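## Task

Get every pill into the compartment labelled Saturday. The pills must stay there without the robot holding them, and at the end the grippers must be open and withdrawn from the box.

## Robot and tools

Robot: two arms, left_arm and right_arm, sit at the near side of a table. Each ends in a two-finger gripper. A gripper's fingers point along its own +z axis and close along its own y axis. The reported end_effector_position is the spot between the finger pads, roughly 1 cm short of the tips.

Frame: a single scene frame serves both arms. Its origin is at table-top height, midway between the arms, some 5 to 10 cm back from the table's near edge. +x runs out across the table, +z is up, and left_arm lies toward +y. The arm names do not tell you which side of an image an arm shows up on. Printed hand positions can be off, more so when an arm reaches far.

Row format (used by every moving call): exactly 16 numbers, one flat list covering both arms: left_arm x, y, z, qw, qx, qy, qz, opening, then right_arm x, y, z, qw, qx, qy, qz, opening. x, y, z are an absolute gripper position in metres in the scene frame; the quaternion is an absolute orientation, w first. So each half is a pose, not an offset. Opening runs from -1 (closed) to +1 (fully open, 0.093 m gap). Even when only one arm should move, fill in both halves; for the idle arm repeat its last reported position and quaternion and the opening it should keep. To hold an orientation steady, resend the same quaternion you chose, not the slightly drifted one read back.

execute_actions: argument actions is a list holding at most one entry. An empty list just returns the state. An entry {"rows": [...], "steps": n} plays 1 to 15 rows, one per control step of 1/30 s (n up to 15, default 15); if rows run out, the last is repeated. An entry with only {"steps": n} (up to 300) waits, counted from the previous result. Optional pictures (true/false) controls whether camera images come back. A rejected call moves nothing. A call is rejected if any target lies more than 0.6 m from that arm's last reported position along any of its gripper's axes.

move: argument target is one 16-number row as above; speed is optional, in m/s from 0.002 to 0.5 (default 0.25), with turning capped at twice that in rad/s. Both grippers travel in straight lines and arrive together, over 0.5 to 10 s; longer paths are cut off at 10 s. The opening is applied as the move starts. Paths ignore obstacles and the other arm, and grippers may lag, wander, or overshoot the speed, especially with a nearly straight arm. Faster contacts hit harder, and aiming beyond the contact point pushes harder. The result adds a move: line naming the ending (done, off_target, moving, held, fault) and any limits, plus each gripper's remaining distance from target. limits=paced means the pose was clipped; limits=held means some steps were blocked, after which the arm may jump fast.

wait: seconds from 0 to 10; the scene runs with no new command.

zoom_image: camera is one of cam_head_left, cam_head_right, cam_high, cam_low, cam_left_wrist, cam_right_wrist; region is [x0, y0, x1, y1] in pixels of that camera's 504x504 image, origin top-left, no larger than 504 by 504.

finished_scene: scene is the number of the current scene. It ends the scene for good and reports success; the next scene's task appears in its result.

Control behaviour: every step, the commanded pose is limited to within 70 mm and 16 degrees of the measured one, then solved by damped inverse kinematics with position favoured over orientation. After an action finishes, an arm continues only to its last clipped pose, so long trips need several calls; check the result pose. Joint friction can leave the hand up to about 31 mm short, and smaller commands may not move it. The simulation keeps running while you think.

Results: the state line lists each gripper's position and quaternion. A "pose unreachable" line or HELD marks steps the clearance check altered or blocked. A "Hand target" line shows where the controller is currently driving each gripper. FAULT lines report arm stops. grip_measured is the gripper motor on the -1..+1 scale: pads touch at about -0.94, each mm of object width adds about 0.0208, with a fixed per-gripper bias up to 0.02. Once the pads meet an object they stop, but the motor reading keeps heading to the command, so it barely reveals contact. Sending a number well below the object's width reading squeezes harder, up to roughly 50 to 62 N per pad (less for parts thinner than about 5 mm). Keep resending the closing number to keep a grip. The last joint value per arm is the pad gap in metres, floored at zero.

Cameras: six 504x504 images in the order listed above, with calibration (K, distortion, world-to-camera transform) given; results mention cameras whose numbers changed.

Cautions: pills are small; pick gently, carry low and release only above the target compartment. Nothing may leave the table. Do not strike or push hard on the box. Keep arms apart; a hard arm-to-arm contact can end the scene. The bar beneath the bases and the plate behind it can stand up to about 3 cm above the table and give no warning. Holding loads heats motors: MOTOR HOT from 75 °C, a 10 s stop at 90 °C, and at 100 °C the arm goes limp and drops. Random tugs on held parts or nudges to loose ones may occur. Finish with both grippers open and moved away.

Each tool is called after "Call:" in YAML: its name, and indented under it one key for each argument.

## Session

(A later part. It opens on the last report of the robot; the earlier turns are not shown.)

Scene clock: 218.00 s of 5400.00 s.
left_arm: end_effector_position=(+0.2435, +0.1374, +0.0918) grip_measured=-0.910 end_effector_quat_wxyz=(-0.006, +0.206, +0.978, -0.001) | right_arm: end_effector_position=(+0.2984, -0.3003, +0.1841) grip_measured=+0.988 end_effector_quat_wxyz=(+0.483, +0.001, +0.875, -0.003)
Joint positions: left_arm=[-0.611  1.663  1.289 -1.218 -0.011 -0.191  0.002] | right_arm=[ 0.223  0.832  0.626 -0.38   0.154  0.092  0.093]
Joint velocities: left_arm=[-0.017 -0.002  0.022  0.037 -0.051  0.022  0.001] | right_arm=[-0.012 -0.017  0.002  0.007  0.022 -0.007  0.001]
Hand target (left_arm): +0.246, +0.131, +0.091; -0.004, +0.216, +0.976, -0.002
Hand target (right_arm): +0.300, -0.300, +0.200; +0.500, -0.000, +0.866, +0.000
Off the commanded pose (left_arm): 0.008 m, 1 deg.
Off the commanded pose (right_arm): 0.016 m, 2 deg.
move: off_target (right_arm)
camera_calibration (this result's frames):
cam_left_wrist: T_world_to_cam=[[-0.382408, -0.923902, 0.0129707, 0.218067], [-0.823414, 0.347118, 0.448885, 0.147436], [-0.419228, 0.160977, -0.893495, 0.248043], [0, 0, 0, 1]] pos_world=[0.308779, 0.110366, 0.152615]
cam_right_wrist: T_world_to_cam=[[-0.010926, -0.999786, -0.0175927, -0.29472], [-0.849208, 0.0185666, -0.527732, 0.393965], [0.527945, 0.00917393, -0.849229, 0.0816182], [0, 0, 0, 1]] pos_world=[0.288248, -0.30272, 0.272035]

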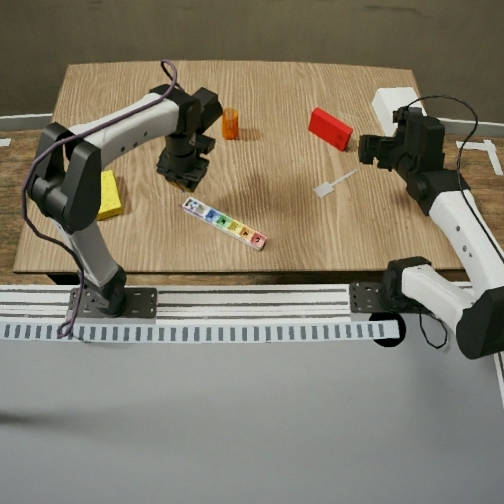

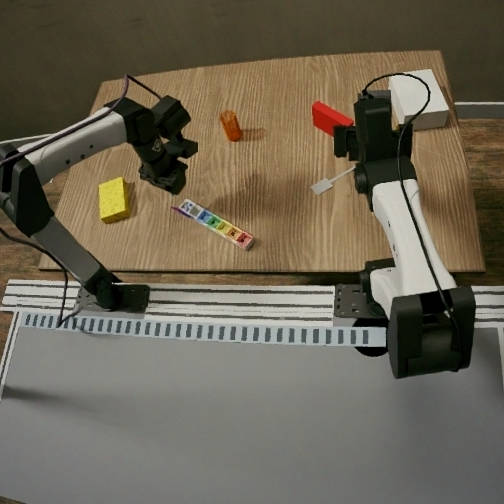

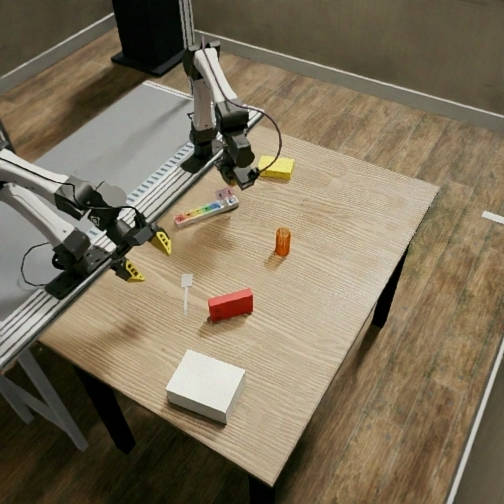

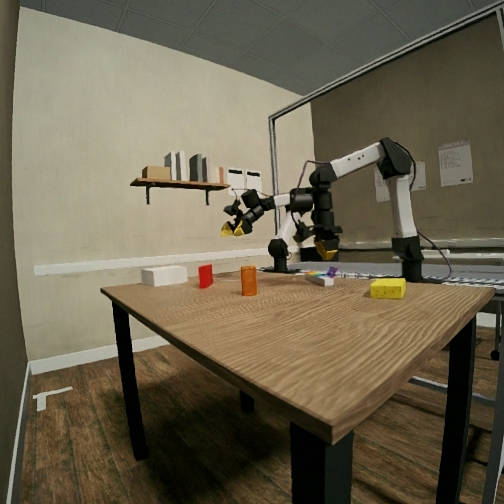

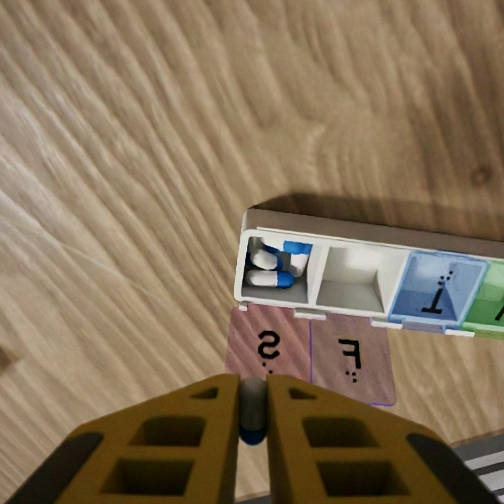

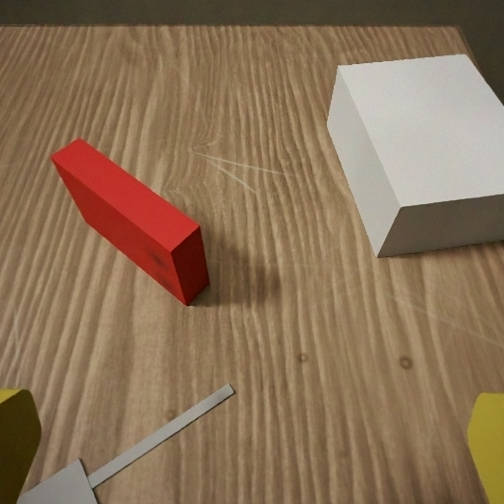

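Call:
move:
  target: [0.24,0.122,0.035,0,0.216,0.976,0,-0.92,0.3,-0.3,0.2,0.5,0,0.866,0,1]
  speed: 0.04

Scene clock: 222.20 s of 5400.00 s.
left_arm: end_effector_position=(+0.2466, +0.1213, +0.0473) grip_measured=-0.910 end_effector_quat_wxyz=(+0.012, +0.214, +0.977, -0.008) | right_arm: end_effector_position=(+0.2984, -0.3003, +0.1841) grip_measured=+0.988 end_effector_quat_wxyz=(+0.483, +0.001, +0.875, -0.003)
Joint positions: left_arm=[-0.646  1.708  1.157 -1.003 -0.011 -0.21   0.002] | right_arm=[ 0.223  0.832  0.626 -0.38   0.154  0.092  0.093]
Joint velocities: left_arm=[ 0.007  0.007 -0.007 -0.007  0.022  0.037 -0.   ] | right_arm=[ 0.002 -0.007  0.012 -0.007  0.022 -0.007  0.001]
Hand target (left_arm): +0.240, +0.122, +0.036; -0.000, +0.216, +0.976, +0.000
Hand target (right_arm): +0.300, -0.300, +0.200; +0.500, -0.000, +0.866, +0.000
Off the commanded pose (left_arm): 0.014 m, 2 deg.
Off the commanded pose (right_arm): 0.016 m, 2 deg.
move: off_target (left_arm, right_arm)
camera_calibration (this result's frames):
cam_left_wrist: T_world_to_cam=[[-0.397808, -0.917219, 0.0213917, 0.207492], [-0.831349, 0.370231, 0.414472, 0.17628], [-0.388082, 0.147096, -0.909811, 0.206955], [0, 0, 0, 1]] pos_world=[0.309407, 0.0946095, 0.110788]
cam_right_wrist: T_world_to_cam=[[-0.010926, -0.999786, -0.0175927, -0.29472], [-0.849208, 0.0185666, -0.527732, 0.393965], [0.527945, 0.00917393, -0.849229, 0.0816182], [0, 0, 0, 1]] pos_world=[0.288248, -0.30272, 0.272035]

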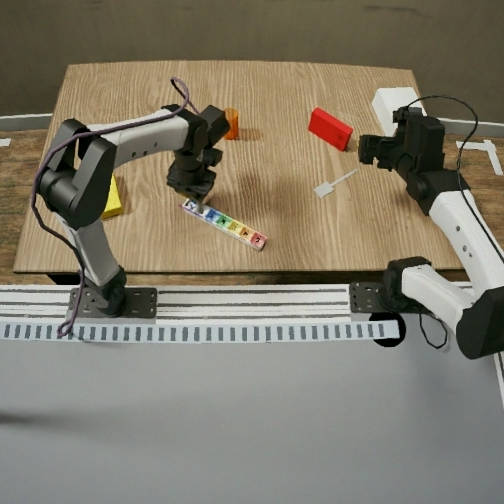

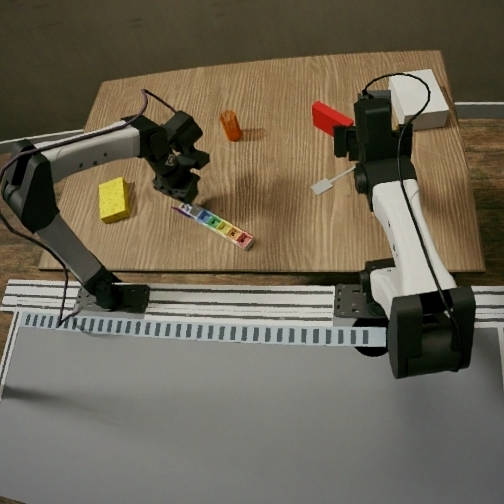

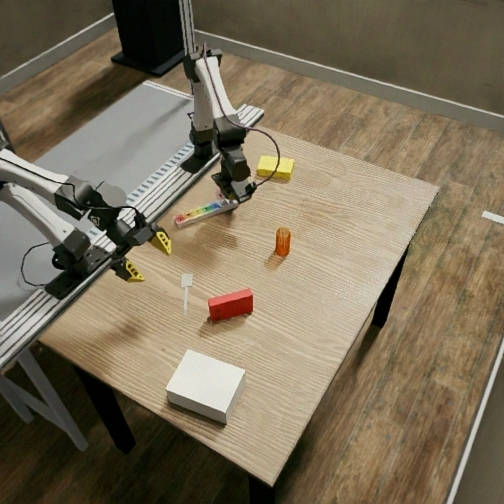

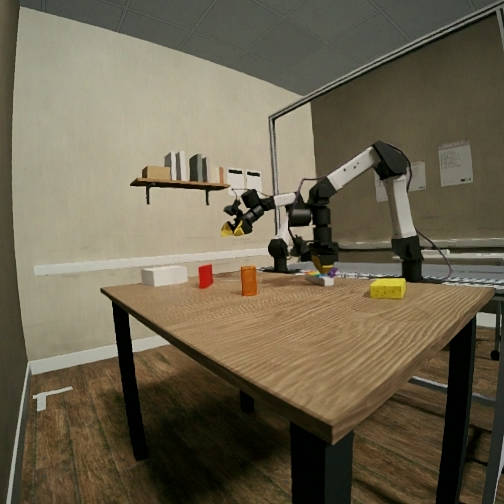

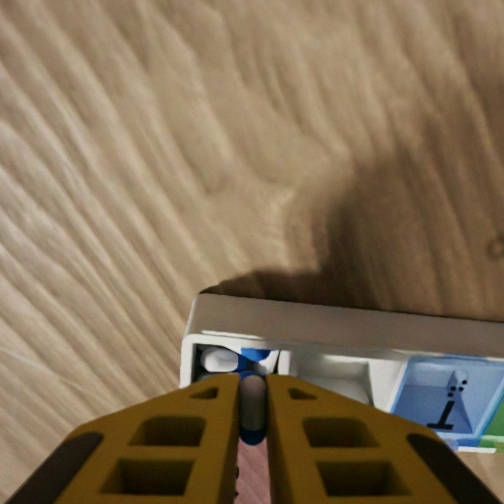

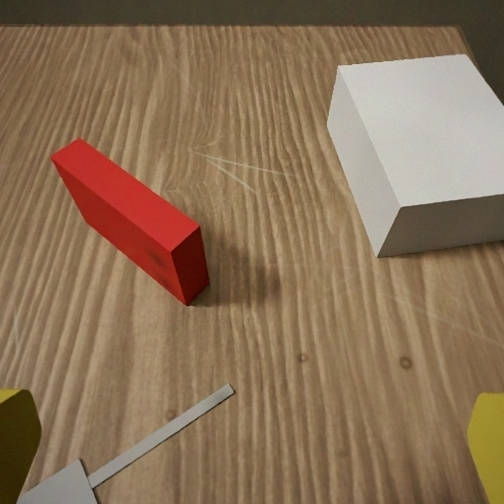

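Call:
move:
  target: [0.236,0.131,0.027,0,0.216,0.976,0,-0.92,0.3,-0.3,0.2,0.5,0,0.866,0,1]
  speed: 0.02

Scene clock: 223.97 s of 5400.00 s.
left_arm: end_effector_position=(+0.2387, +0.1269, +0.0334) grip_measured=-0.910 end_effector_quat_wxyz=(+0.003, +0.214, +0.977, -0.004) | right_arm: end_effector_position=(+0.2984, -0.3003, +0.1841) grip_measured=+0.988 end_effector_quat_wxyz=(+0.483, +0.001, +0.875, -0.003)
Joint positions: left_arm=[-0.646  1.708  1.099 -0.965 -0.011 -0.21   0.002] | right_arm=[ 0.223  0.832  0.626 -0.38   0.154  0.092  0.093]
Joint velocities: left_arm=[ 0.007 -0.007  0.007  0.022  0.007  0.037  0.   ] | right_arm=[-0.007 -0.007 -0.002  0.037 -0.007 -0.051 -0.   ]
Hand target (left_arm): +0.236, +0.131, +0.027; -0.000, +0.216, +0.976, -0.000
Hand target (right_arm): +0.300, -0.300, +0.200; +0.500, -0.000, +0.866, +0.000
Off the commanded pose (left_arm): 0.008 m, 1 deg.
Off the commanded pose (right_arm): 0.016 m, 2 deg.
move: off_target (right_arm)
camera_calibration (this result's frames):
cam_left_wrist: T_world_to_cam=[[-0.397804, -0.917318, 0.0167298, 0.209952], [-0.824371, 0.365381, 0.432329, 0.171827], [-0.402696, 0.15819, -0.901561, 0.192224], [0, 0, 0, 1]] pos_world=[0.302576, 0.0994023, 0.0955036]
cam_right_wrist: T_world_to_cam=[[-0.010926, -0.999786, -0.0175927, -0.29472], [-0.849208, 0.0185666, -0.527732, 0.393965], [0.527945, 0.00917393, -0.849229, 0.0816182], [0, 0, 0, 1]] pos_world=[0.288248, -0.30272, 0.272035]

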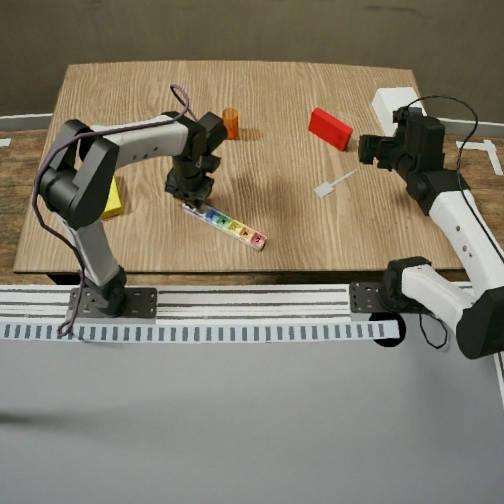

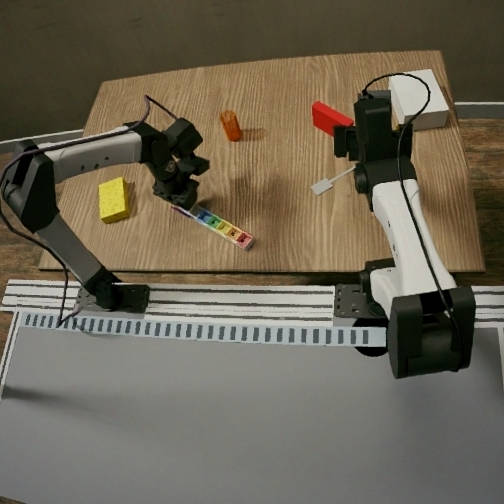

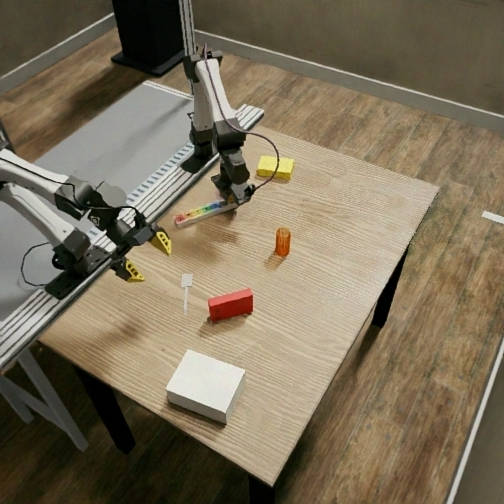

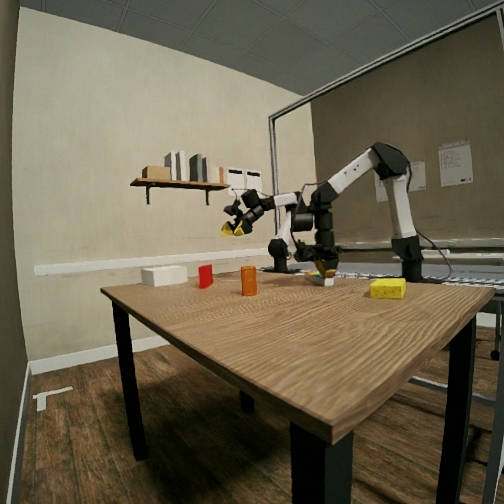

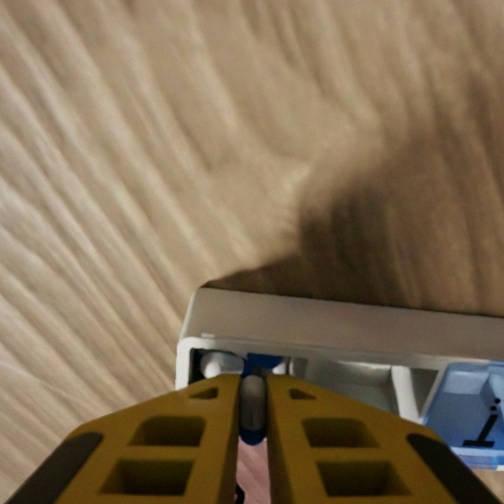

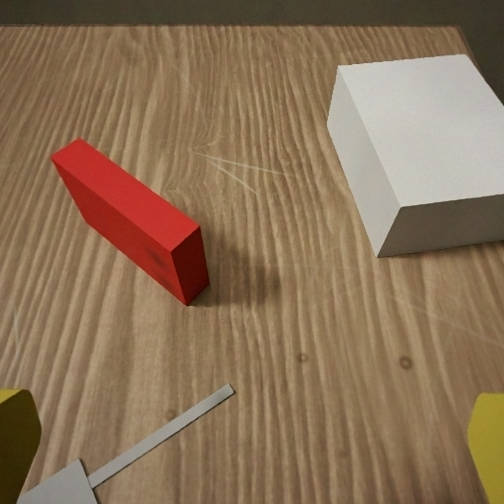

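Call:
move:
  target: [0.236,0.131,0.027,0,0.216,0.976,0,-0.7,0.3,-0.3,0.2,0.5,0,0.866,0,1]

Call:
move:
  target: [0.245,0.13,0.14,0,0.216,0.976,0,-0.7,0.3,-0.3,0.2,0.5,0,0.866,0,1]
  speed: 0.1

Call:
zoom_image:
  camera: "cam_left_wrist"
  region: [170,120,400,320]

Scene clock: 225.93 s of 5400.00 s.
left_arm: end_effector_position=(+0.2393, +0.1265, +0.0334) grip_measured=-0.702 end_effector_quat_wxyz=(+0.004, +0.214, +0.977, -0.005) | right_arm: end_effector_position=(+0.2984, -0.3003, +0.1841) grip_measured=+0.988 end_effector_quat_wxyz=(+0.483, +0.001, +0.875, -0.003)
Joint positions: left_arm=[-0.646  1.708  1.099 -0.962 -0.011 -0.21   0.012] | right_arm=[ 0.223  0.832  0.626 -0.38   0.154  0.092  0.093]
Joint velocities: left_arm=[-0.007 -0.002  0.002 -0.007 -0.051 -0.095 -0.001] | right_arm=[ 0.002  0.002  0.007 -0.037  0.007 -0.022  0.   ]
Hand target (left_arm): +0.236, +0.131, +0.027; -0.000, +0.216, +0.976, +0.000
Hand target (right_arm): +0.300, -0.300, +0.200; +0.500, -0.000, +0.866, +0.000
Off the commanded pose (left_arm): 0.009 m, 1 deg.
Off the commanded pose (right_arm): 0.016 m, 2 deg.
move: off_target (right_arm)
camera_calibration (this result's frames):
cam_left_wrist: T_world_to_cam=[[-0.3978, -0.917308, 0.0173456, 0.20978], [-0.82531, 0.366034, 0.42998, 0.172613], [-0.400773, 0.156731, -0.902672, 0.192262], [0, 0, 0, 1]] pos_world=[0.302963, 0.0991171, 0.09569]
cam_right_wrist: T_world_to_cam=[[-0.010926, -0.999786, -0.0175927, -0.29472], [-0.849208, 0.0185666, -0.527732, 0.393965], [0.527945, 0.00917393, -0.849229, 0.0816182], [0, 0, 0, 1]] pos_world=[0.288248, -0.30272, 0.272035]

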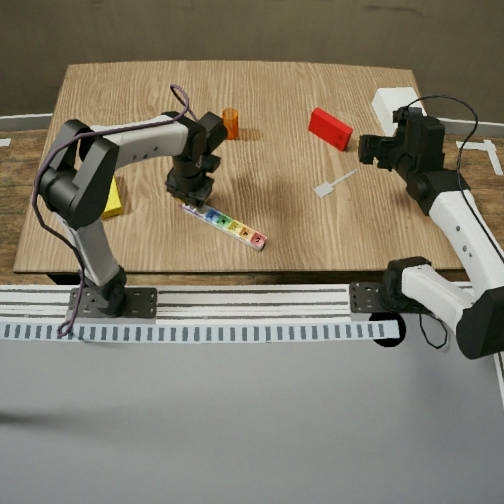

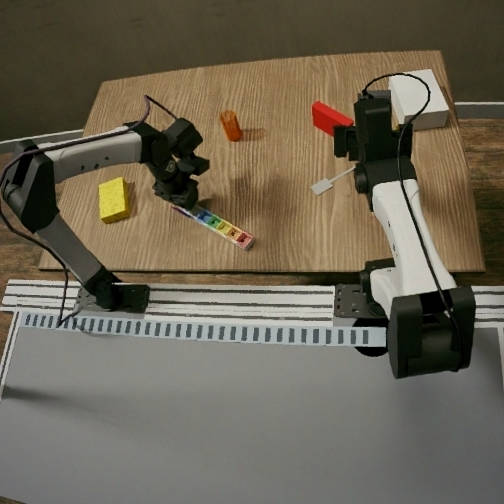

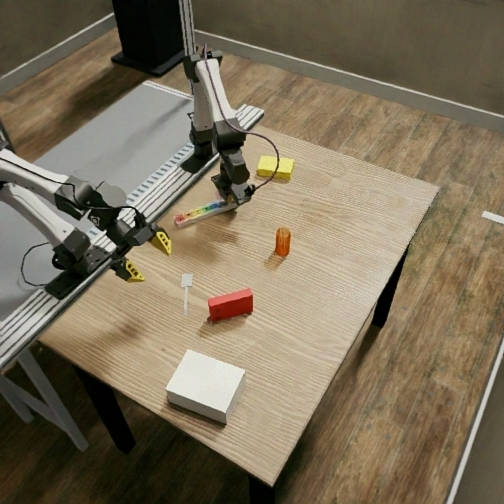

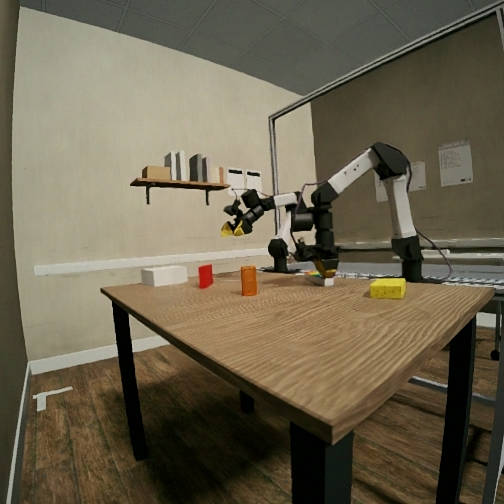

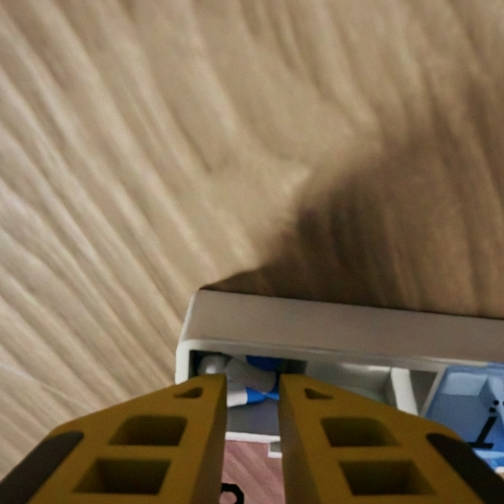

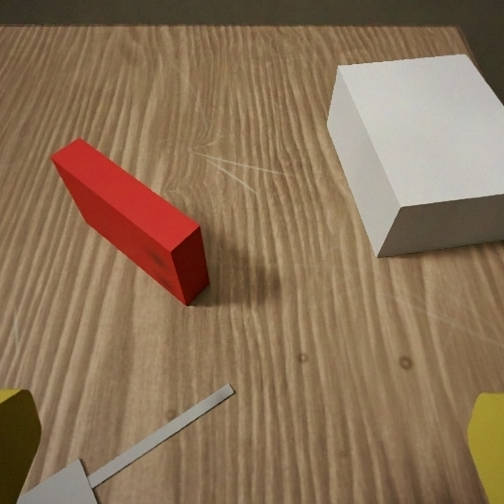

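Scene clock: 227.60 s of 5400.00 s.
left_arm: end_effector_position=(+0.2432, +0.1256, +0.1368) grip_measured=-0.702 end_effector_quat_wxyz=(+0.002, +0.217, +0.976, -0.004) | right_arm: end_effector_position=(+0.2984, -0.3003, +0.1841) grip_measured=+0.988 end_effector_quat_wxyz=(+0.483, +0.001, +0.875, -0.003)
Joint positions: left_arm=[-0.646  1.666  1.471 -1.379 -0.011 -0.204  0.012] | right_arm=[ 0.223  0.832  0.626 -0.38   0.154  0.092  0.093]
Joint velocities: left_arm=[ 0.002 -0.002 -0.027  0.022 -0.037 -0.007 -0.   ] | right_arm=[-0.002 -0.007  0.002  0.037  0.007 -0.007 -0.001]
Hand target (left_arm): +0.245, +0.130, +0.140; +0.000, +0.216, +0.976, -0.000
Hand target (right_arm): +0.300, -0.300, +0.200; +0.500, -0.000, +0.866, +0.000
Off the commanded pose (left_arm): 0.006 m, 1 deg.
Off the commanded pose (right_arm): 0.016 m, 2 deg.
move: off_target (right_arm)
camera_calibration (this result's frames):
cam_left_wrist: T_world_to_cam=[[-0.402699, -0.915183, 0.0165213, 0.209827], [-0.822162, 0.369584, 0.432964, 0.130106], [-0.402348, 0.160771, -0.90126, 0.287039], [0, 0, 0, 1]] pos_world=[0.306955, 0.0977971, 0.198899]
cam_right_wrist: T_world_to_cam=[[-0.010926, -0.999786, -0.0175927, -0.29472], [-0.849208, 0.0185666, -0.527732, 0.393965], [0.527945, 0.00917393, -0.849229, 0.0816182], [0, 0, 0, 1]] pos_world=[0.288248, -0.30272, 0.272035]

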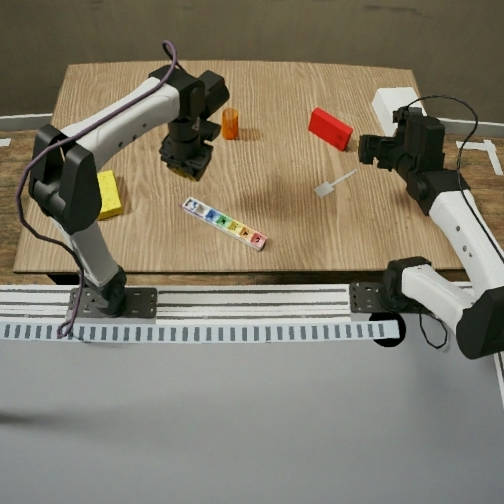

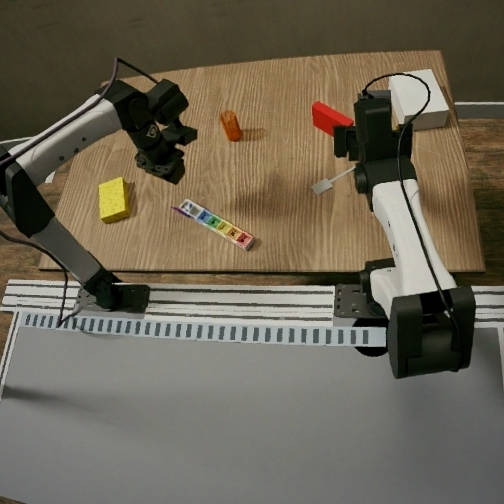

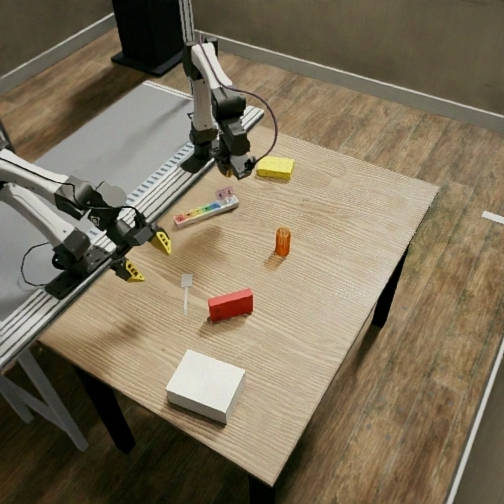

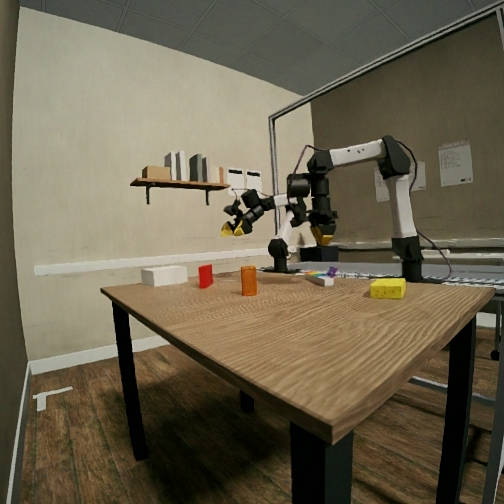

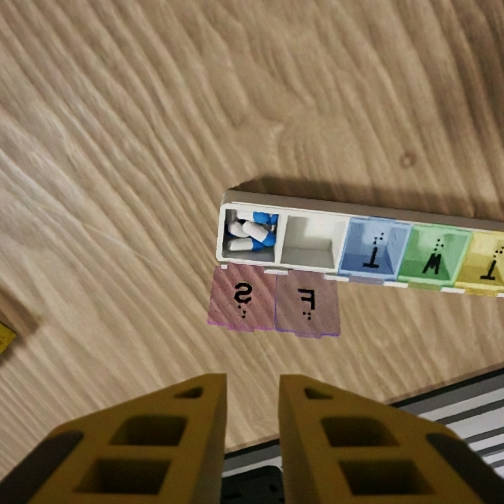

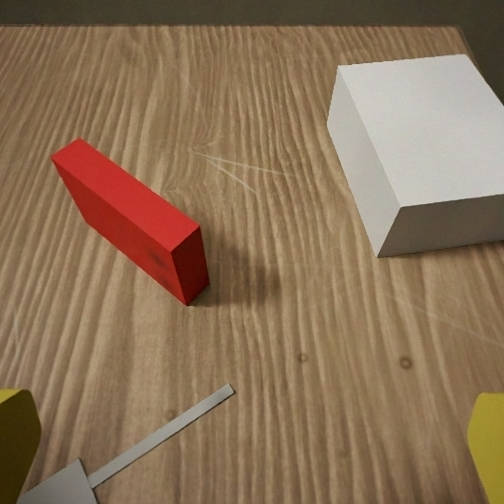

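Region (170, 120, 400, 320) of cam_left_wrist's 504x504 image, scaled by 2.191, with more detail than that image has; it fills the top 438 rows of this view, and the rest is white.

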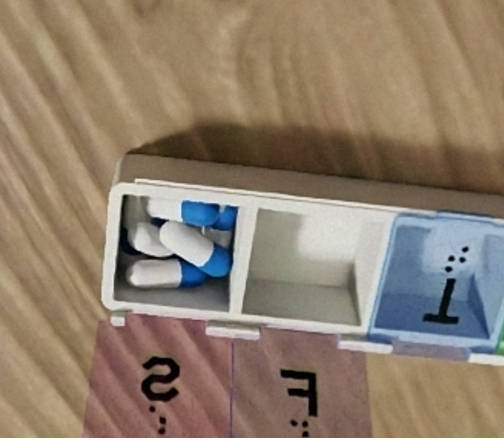

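Call:
finished_scene:
  scene: 1

The scene is finished: the task was done.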